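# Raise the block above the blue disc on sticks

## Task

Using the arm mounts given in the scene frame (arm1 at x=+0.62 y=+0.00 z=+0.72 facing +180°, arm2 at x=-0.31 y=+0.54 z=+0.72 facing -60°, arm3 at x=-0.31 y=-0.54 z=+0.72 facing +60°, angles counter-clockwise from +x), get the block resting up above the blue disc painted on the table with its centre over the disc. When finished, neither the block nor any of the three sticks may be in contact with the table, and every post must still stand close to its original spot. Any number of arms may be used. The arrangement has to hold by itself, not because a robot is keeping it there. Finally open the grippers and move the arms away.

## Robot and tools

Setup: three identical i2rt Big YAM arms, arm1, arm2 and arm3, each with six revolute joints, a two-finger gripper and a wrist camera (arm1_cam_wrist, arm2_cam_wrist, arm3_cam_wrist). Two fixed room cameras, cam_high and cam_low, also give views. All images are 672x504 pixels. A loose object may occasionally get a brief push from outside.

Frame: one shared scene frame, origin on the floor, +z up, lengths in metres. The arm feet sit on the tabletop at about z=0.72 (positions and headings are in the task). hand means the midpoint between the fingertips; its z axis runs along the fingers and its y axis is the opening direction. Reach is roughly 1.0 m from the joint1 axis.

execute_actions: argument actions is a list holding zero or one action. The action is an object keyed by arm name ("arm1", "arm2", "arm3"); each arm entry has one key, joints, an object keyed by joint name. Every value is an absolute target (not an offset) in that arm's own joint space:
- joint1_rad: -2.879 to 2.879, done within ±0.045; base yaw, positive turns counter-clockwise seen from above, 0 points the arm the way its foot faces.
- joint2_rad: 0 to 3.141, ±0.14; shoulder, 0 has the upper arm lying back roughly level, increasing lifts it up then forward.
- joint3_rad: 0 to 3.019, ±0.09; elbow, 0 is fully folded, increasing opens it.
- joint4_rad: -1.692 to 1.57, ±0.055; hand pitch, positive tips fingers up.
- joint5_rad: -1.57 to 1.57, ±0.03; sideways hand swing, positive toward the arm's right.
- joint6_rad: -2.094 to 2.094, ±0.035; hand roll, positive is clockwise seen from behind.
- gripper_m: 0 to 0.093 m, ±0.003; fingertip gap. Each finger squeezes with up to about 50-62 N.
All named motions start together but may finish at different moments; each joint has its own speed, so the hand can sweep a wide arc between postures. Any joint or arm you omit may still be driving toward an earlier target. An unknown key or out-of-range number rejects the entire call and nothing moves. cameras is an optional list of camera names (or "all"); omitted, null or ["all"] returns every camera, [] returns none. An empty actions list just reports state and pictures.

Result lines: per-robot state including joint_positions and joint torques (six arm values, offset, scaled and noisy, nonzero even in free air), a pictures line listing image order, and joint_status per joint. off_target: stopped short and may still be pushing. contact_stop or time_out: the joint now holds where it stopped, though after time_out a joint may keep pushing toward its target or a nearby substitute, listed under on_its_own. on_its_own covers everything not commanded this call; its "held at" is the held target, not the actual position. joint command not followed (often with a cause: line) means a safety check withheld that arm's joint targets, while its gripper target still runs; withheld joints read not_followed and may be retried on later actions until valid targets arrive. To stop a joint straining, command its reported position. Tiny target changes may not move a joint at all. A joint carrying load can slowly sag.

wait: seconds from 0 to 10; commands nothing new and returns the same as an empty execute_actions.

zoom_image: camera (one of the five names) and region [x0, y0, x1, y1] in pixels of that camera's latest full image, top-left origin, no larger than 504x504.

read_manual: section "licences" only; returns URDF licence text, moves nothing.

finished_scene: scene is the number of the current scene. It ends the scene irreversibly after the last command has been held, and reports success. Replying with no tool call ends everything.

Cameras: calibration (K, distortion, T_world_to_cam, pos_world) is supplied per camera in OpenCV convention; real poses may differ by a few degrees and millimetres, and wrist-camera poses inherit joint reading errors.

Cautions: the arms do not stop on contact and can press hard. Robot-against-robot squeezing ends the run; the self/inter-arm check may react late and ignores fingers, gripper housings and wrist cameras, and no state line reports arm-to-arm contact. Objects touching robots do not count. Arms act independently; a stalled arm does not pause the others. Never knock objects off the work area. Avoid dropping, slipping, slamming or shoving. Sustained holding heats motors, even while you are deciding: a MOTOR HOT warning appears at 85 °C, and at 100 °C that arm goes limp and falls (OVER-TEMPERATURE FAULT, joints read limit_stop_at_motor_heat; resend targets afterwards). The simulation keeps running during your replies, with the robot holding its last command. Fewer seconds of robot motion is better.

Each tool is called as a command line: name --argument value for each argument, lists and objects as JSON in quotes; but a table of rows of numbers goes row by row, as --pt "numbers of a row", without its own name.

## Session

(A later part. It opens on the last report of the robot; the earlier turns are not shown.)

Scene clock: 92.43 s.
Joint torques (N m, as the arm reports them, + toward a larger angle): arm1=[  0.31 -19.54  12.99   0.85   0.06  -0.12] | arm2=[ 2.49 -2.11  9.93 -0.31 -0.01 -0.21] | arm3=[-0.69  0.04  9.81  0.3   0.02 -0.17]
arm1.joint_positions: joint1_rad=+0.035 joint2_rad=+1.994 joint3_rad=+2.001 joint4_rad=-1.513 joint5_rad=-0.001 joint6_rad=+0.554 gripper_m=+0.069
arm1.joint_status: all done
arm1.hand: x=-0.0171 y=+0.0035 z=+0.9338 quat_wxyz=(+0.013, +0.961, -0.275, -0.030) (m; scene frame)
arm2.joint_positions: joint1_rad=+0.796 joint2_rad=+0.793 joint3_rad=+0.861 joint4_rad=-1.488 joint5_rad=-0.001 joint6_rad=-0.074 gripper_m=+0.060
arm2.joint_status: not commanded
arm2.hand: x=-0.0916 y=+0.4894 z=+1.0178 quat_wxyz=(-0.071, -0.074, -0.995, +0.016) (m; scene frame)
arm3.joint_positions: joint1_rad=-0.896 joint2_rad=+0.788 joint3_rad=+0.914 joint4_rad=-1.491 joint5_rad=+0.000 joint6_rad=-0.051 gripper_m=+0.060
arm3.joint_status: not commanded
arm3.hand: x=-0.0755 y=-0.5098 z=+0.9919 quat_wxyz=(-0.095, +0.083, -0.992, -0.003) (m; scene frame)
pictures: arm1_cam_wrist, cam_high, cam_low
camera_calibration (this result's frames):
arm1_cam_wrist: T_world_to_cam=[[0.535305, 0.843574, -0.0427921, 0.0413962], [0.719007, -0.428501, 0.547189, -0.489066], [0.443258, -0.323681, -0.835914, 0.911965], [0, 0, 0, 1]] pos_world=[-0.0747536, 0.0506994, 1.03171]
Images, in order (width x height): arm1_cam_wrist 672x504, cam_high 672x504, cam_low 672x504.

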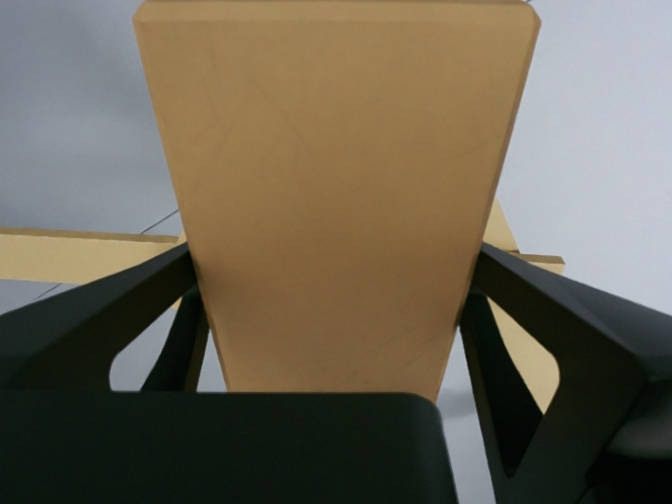

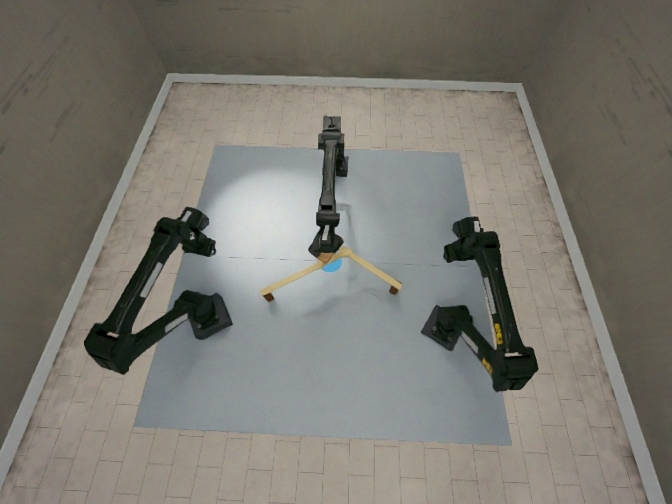

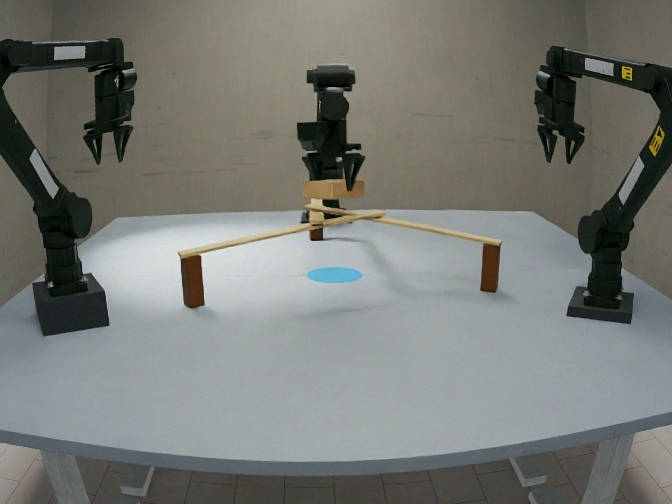

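execute_actions --actions '[{"arm1": {"joints": {"joint2_rad": 2.034, "joint3_rad": 1.968}}}]' --cameras '["arm1_cam_wrist", "cam_high", "cam_low"]'

Scene clock: 98.60 s.
Joint torques (N m, as the arm reports them, + toward a larger angle): arm1=[  0.23 -19.33  10.76   0.74   0.07  -0.11] | arm2=[ 2.08 -2.08 10.07 -0.18 -0.01 -0.16] | arm3=[-0.77  0.33  9.78  0.39  0.03 -0.15]
arm1.joint_positions: joint1_rad=+0.035 joint2_rad=+2.025 joint3_rad=+1.969 joint4_rad=-1.513 joint5_rad=-0.001 joint6_rad=+0.554 gripper_m=+0.069
arm1.joint_status: all done
arm1.hand: x=-0.0109 y=+0.0032 z=+0.9027 quat_wxyz=(+0.005, +0.962, -0.275, +0.000) (m; scene frame)
arm2.joint_positions: joint1_rad=+0.796 joint2_rad=+0.793 joint3_rad=+0.861 joint4_rad=-1.488 joint5_rad=-0.001 joint6_rad=-0.074 gripper_m=+0.060
arm2.joint_status: not commanded
arm2.hand: x=-0.0916 y=+0.4894 z=+1.0178 quat_wxyz=(-0.071, -0.074, -0.995, +0.016) (m; scene frame)
arm3.joint_positions: joint1_rad=-0.896 joint2_rad=+0.788 joint3_rad=+0.914 joint4_rad=-1.491 joint5_rad=+0.000 joint6_rad=-0.051 gripper_m=+0.060
arm3.joint_status: not commanded
arm3.hand: x=-0.0755 y=-0.5098 z=+0.9919 quat_wxyz=(-0.095, +0.083, -0.992, -0.003) (m; scene frame)
pictures: arm1_cam_wrist, cam_high, cam_low
camera_calibration (this result's frames):
arm1_cam_wrist: T_world_to_cam=[[0.536489, 0.843853, -0.00958198, 0.00703913], [0.68384, -0.428049, 0.590878, -0.516407], [0.494513, -0.323552, -0.806704, 0.857329], [0, 0, 0, 1]] pos_world=[-0.0745973, 0.0504032, 0.996812]
Images, in order (width x height): arm1_cam_wrist 672x504, cam_high 672x504, cam_low 672x504.

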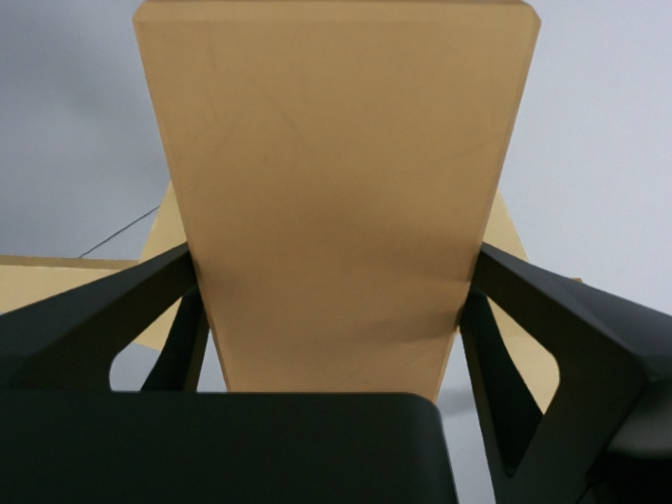

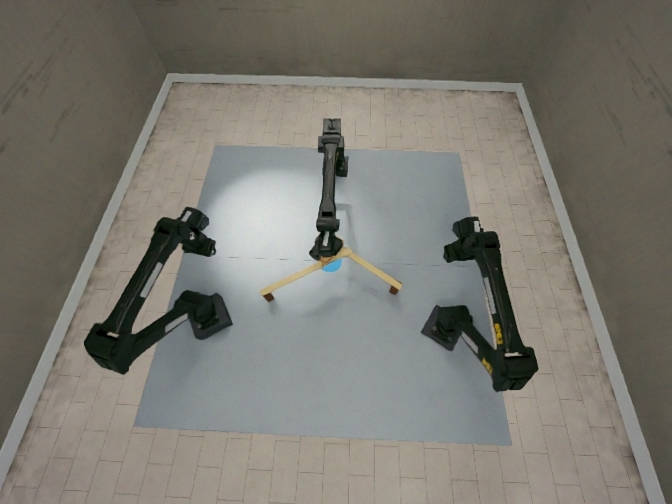

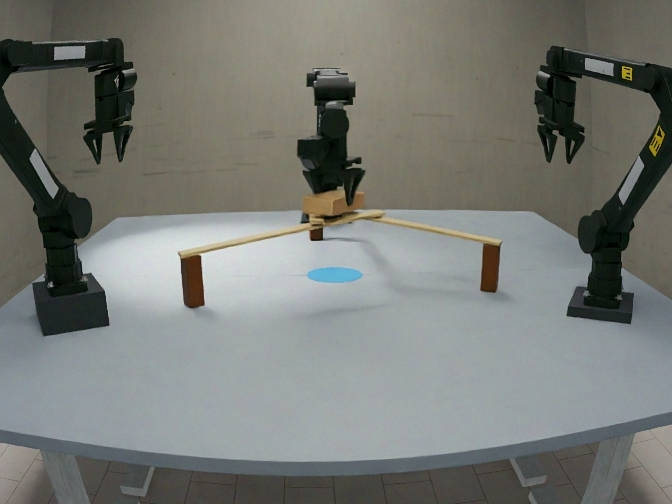

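zoom_image --camera "cam_low" --region '[285, 160, 405, 250]'

zoom_image --camera "cam_high" --region '[286, 200, 376, 290]'

Region (285, 160, 405, 250) of cam_low's 672x504 image, scaled by 4.200, with more detail than that image has; it fills the top 378 rows of this view, and the rest is white.

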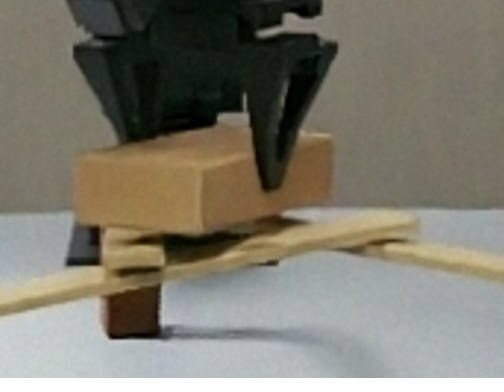

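Region (286, 200, 376, 290) of cam_high's 672x504 image, scaled by 5.600, with more detail than that image has.

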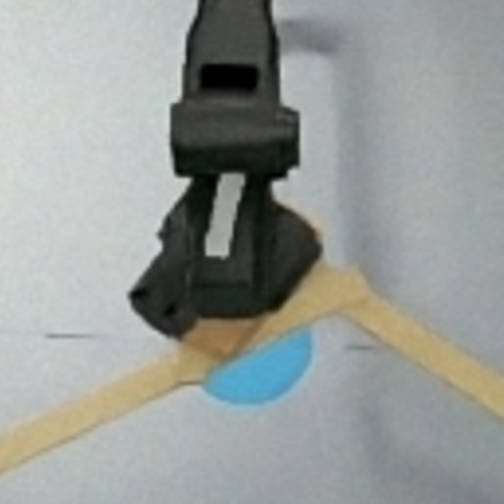

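execute_actions --actions '[{"arm1": {"joints": {"joint3_rad": 1.95}}}]' --cameras '["arm1_cam_wrist", "cam_low"]'

zoom_image --camera "cam_low" --region '[285, 160, 405, 250]'

Scene clock: 100.33 s.
Joint torques (N m, as the arm reports them, + toward a larger angle): arm1=[  0.3  -19.21  10.47   0.71   0.07  -0.11] | arm2=[ 1.72 -2.13  9.95 -0.1  -0.01 -0.17] | arm3=[-0.83  0.24  9.75  0.31  0.   -0.15]
arm1.joint_positions: joint1_rad=+0.035 joint2_rad=+2.025 joint3_rad=+1.953 joint4_rad=-1.513 joint5_rad=-0.001 joint6_rad=+0.554 gripper_m=+0.069
arm1.joint_status: all done
arm1.hand: x=-0.0065 y=+0.0032 z=+0.8965 quat_wxyz=(+0.003, +0.961, -0.275, +0.008) (m; scene frame)
arm2.joint_positions: joint1_rad=+0.796 joint2_rad=+0.793 joint3_rad=+0.861 joint4_rad=-1.488 joint5_rad=-0.001 joint6_rad=-0.074 gripper_m=+0.060
arm2.joint_status: not commanded
arm2.hand: x=-0.0916 y=+0.4894 z=+1.0178 quat_wxyz=(-0.071, -0.074, -0.995, +0.016) (m; scene frame)
arm3.joint_positions: joint1_rad=-0.896 joint2_rad=+0.788 joint3_rad=+0.914 joint4_rad=-1.491 joint5_rad=+0.000 joint6_rad=-0.051 gripper_m=+0.060
arm3.joint_status: not commanded
arm3.hand: x=-0.0755 y=-0.5098 z=+0.9919 quat_wxyz=(-0.095, +0.083, -0.992, -0.003) (m; scene frame)
pictures: arm1_cam_wrist, cam_low
camera_calibration (this result's frames):
arm1_cam_wrist: T_world_to_cam=[[0.536457, 0.843927, -0.000814214, -0.0032052], [0.674116, -0.427932, 0.602032, -0.525847], [0.507723, -0.323513, -0.798472, 0.842799], [0, 0, 0, 1]] pos_world=[-0.0717076, 0.0503348, 0.989525]
Images, in order (width x height): arm1_cam_wrist 672x504, cam_low 672x504.

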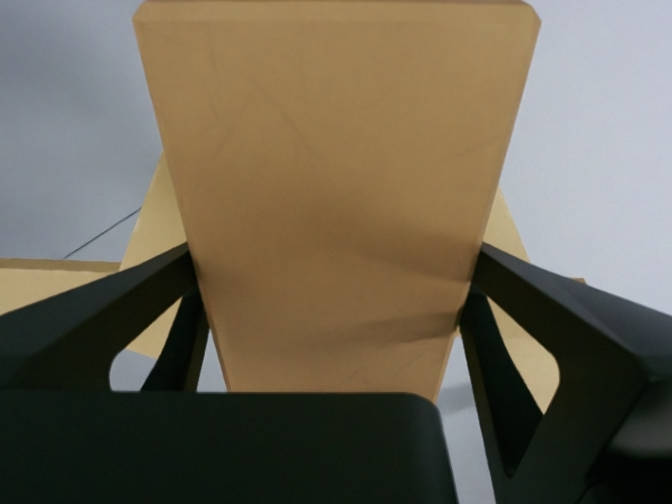

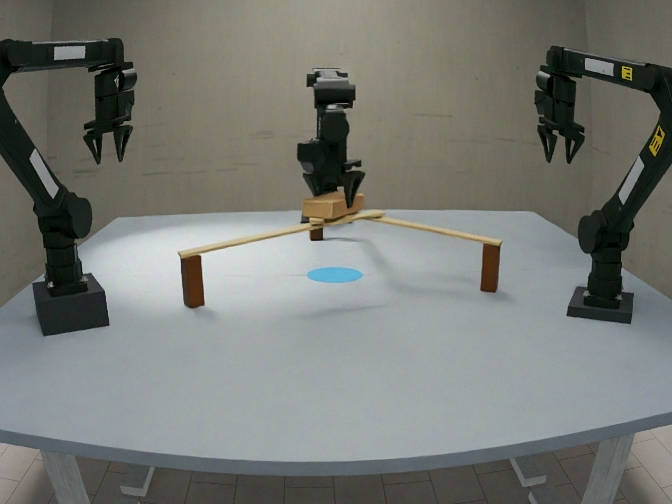

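Region (285, 160, 405, 250) of cam_low's 672x504 image, scaled by 4.200, with more detail than that image has; it fills the top 378 rows of this view, and the rest is white.

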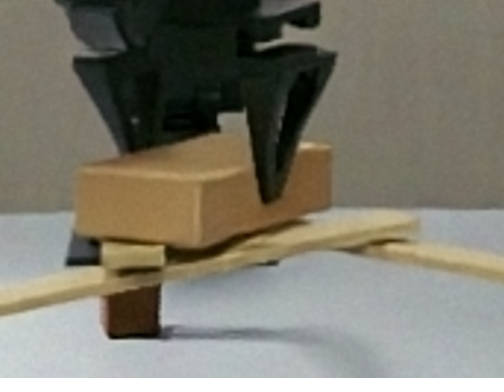

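execute_actions --actions '[{"arm1": {"joints": {"gripper_m": 0.086}}}]' --cameras '["arm1_cam_wrist", "cam_low"]'

zoom_image --camera "cam_low" --region '[285, 160, 405, 250]'

Scene clock: 102.63 s.
Joint torques (N m, as the arm reports them, + toward a larger angle): arm1=[  0.32 -19.32  10.57   0.72   0.06  -0.11] | arm2=[ 2.35 -2.75 10.02 -0.3   0.   -0.15] | arm3=[-0.86  0.52  9.75  0.29  0.03 -0.14]
arm1.joint_positions: joint1_rad=+0.035 joint2_rad=+2.025 joint3_rad=+1.953 joint4_rad=-1.513 joint5_rad=-0.001 joint6_rad=+0.554 gripper_m=+0.086
arm1.joint_status: all done
arm1.hand: x=-0.0065 y=+0.0032 z=+0.8965 quat_wxyz=(+0.003, +0.961, -0.275, +0.008) (m; scene frame)
arm2.joint_positions: joint1_rad=+0.796 joint2_rad=+0.793 joint3_rad=+0.861 joint4_rad=-1.488 joint5_rad=-0.001 joint6_rad=-0.074 gripper_m=+0.060
arm2.joint_status: not commanded
arm2.hand: x=-0.0916 y=+0.4894 z=+1.0178 quat_wxyz=(-0.071, -0.074, -0.995, +0.016) (m; scene frame)
arm3.joint_positions: joint1_rad=-0.896 joint2_rad=+0.788 joint3_rad=+0.914 joint4_rad=-1.491 joint5_rad=+0.000 joint6_rad=-0.051 gripper_m=+0.060
arm3.joint_status: not commanded
arm3.hand: x=-0.0755 y=-0.5098 z=+0.9919 quat_wxyz=(-0.095, +0.083, -0.992, -0.003) (m; scene frame)
pictures: arm1_cam_wrist, cam_low
camera_calibration (this result's frames):
arm1_cam_wrist: T_world_to_cam=[[0.536457, 0.843927, -0.000814214, -0.0032052], [0.674116, -0.427932, 0.602032, -0.525847], [0.507723, -0.323513, -0.798472, 0.842799], [0, 0, 0, 1]] pos_world=[-0.0717076, 0.0503348, 0.989525]
Images, in order (width x height): arm1_cam_wrist 672x504, cam_low 672x504.

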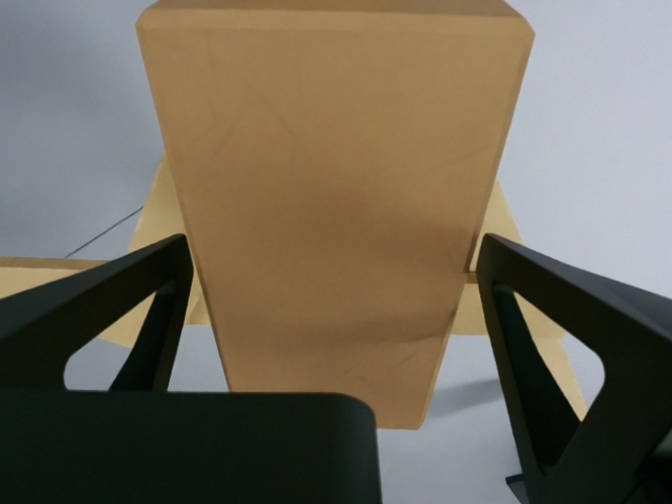

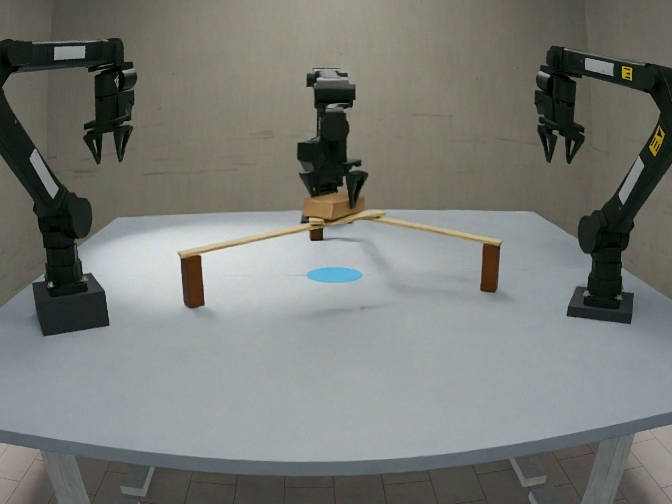

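Region (285, 160, 405, 250) of cam_low's 672x504 image, scaled by 4.200, with more detail than that image has; it fills the top 378 rows of this view, and the rest is white.

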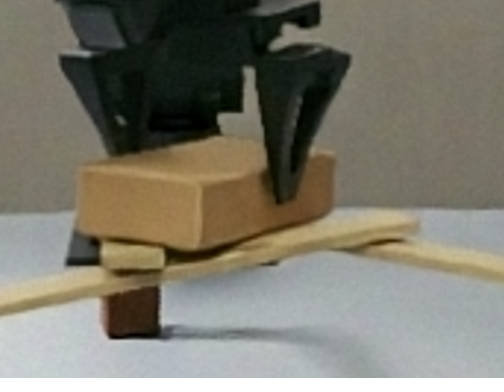

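execute_actions --actions '[{"arm1": {"joints": {"joint2_rad": 1.35}}}]' --cameras '["arm1_cam_wrist", "cam_high", "cam_low"]'

zoom_image --camera "cam_low" --region '[160, 160, 520, 320]'

zoom_image --camera "cam_high" --region '[250, 180, 410, 310]'

Scene clock: 104.90 s.
Joint torques (N m, as the arm reports them, + toward a larger angle): arm1=[ 0.13 -9.94 10.46  1.83  0.05 -0.15] | arm2=[ 2.35 -2.06 10.1  -0.15  0.01 -0.13] | arm3=[-0.99  0.36  9.79  0.25  0.03 -0.15]
arm1.joint_positions: joint1_rad=+0.035 joint2_rad=+1.354 joint3_rad=+1.950 joint4_rad=-1.511 joint5_rad=-0.001 joint6_rad=+0.554 gripper_m=+0.086
arm1.joint_status: all done
arm1.hand: x=+0.1475 y=+0.0059 z=+1.2632 quat_wxyz=(+0.092, +0.910, -0.261, -0.309) (m; scene frame)
arm2.joint_positions: joint1_rad=+0.796 joint2_rad=+0.793 joint3_rad=+0.861 joint4_rad=-1.488 joint5_rad=-0.001 joint6_rad=-0.074 gripper_m=+0.060
arm2.joint_status: not commanded
arm2.hand: x=-0.0916 y=+0.4894 z=+1.0178 quat_wxyz=(-0.071, -0.074, -0.995, +0.016) (m; scene frame)
arm3.joint_positions: joint1_rad=-0.896 joint2_rad=+0.788 joint3_rad=+0.914 joint4_rad=-1.491 joint5_rad=+0.000 joint6_rad=-0.051 gripper_m=+0.060
arm3.joint_status: not commanded
arm3.hand: x=-0.0755 y=-0.5098 z=+0.9919 quat_wxyz=(-0.095, +0.083, -0.992, -0.003) (m; scene frame)
pictures: arm1_cam_wrist, cam_high, cam_low
camera_calibration (this result's frames):
arm1_cam_wrist: T_world_to_cam=[[0.424758, 0.841569, -0.33368, 0.349137], [0.899862, -0.432842, 0.0538169, -0.19003], [-0.0991402, -0.323126, -0.941149, 1.3281], [0, 0, 0, 1]] pos_world=[0.15437, 0.0530679, 1.37667]
Images, in order (width x height): arm1_cam_wrist 672x504, cam_high 672x504, cam_low 672x504.

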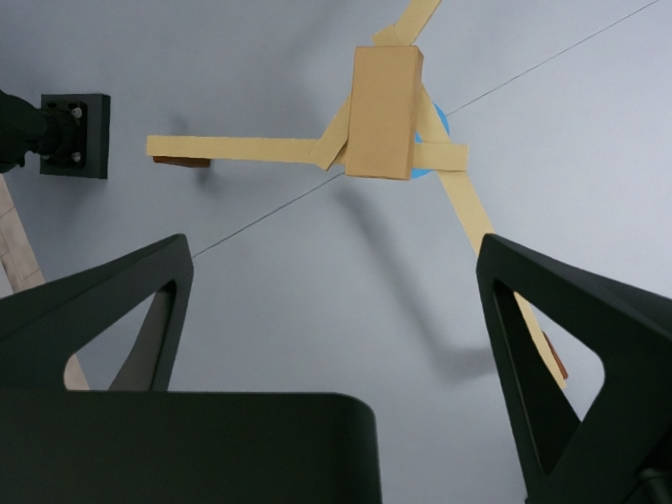

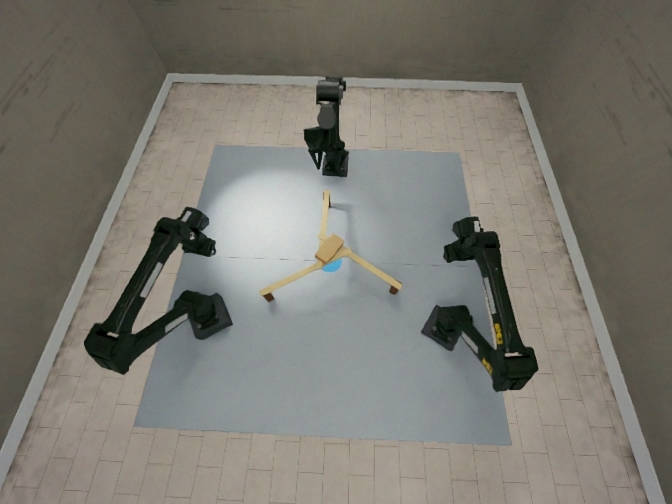

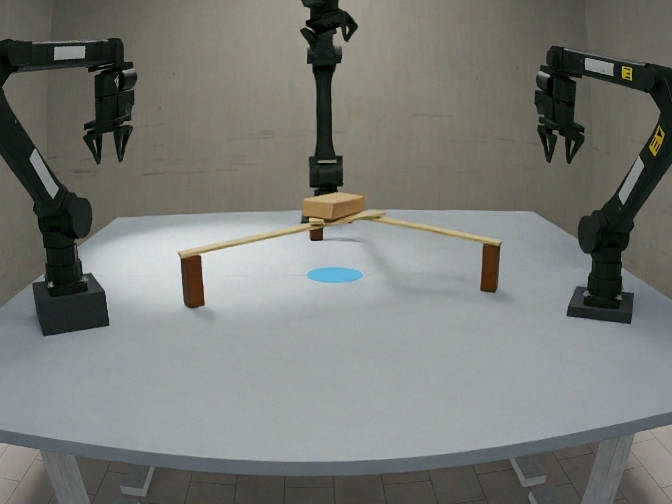

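Region (160, 160, 520, 320) of cam_low's 672x504 image, scaled by 1.400, with more detail than that image has.

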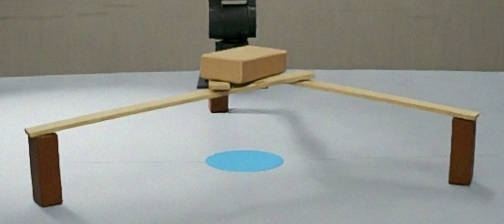

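Region (250, 180, 410, 310) of cam_high's 672x504 image, scaled by 3.150, with more detail than that image has; it fills the top 410 rows of this view, and the rest is white.

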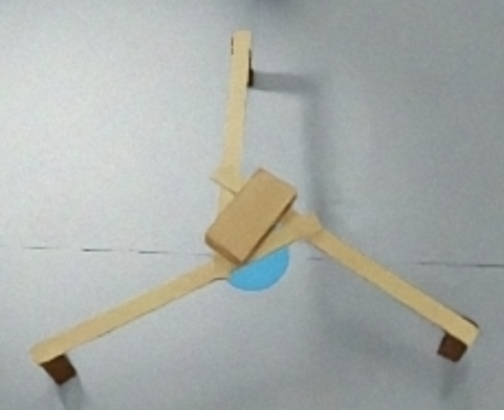

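finished_scene --scene 2

The scene is finished: the task was done.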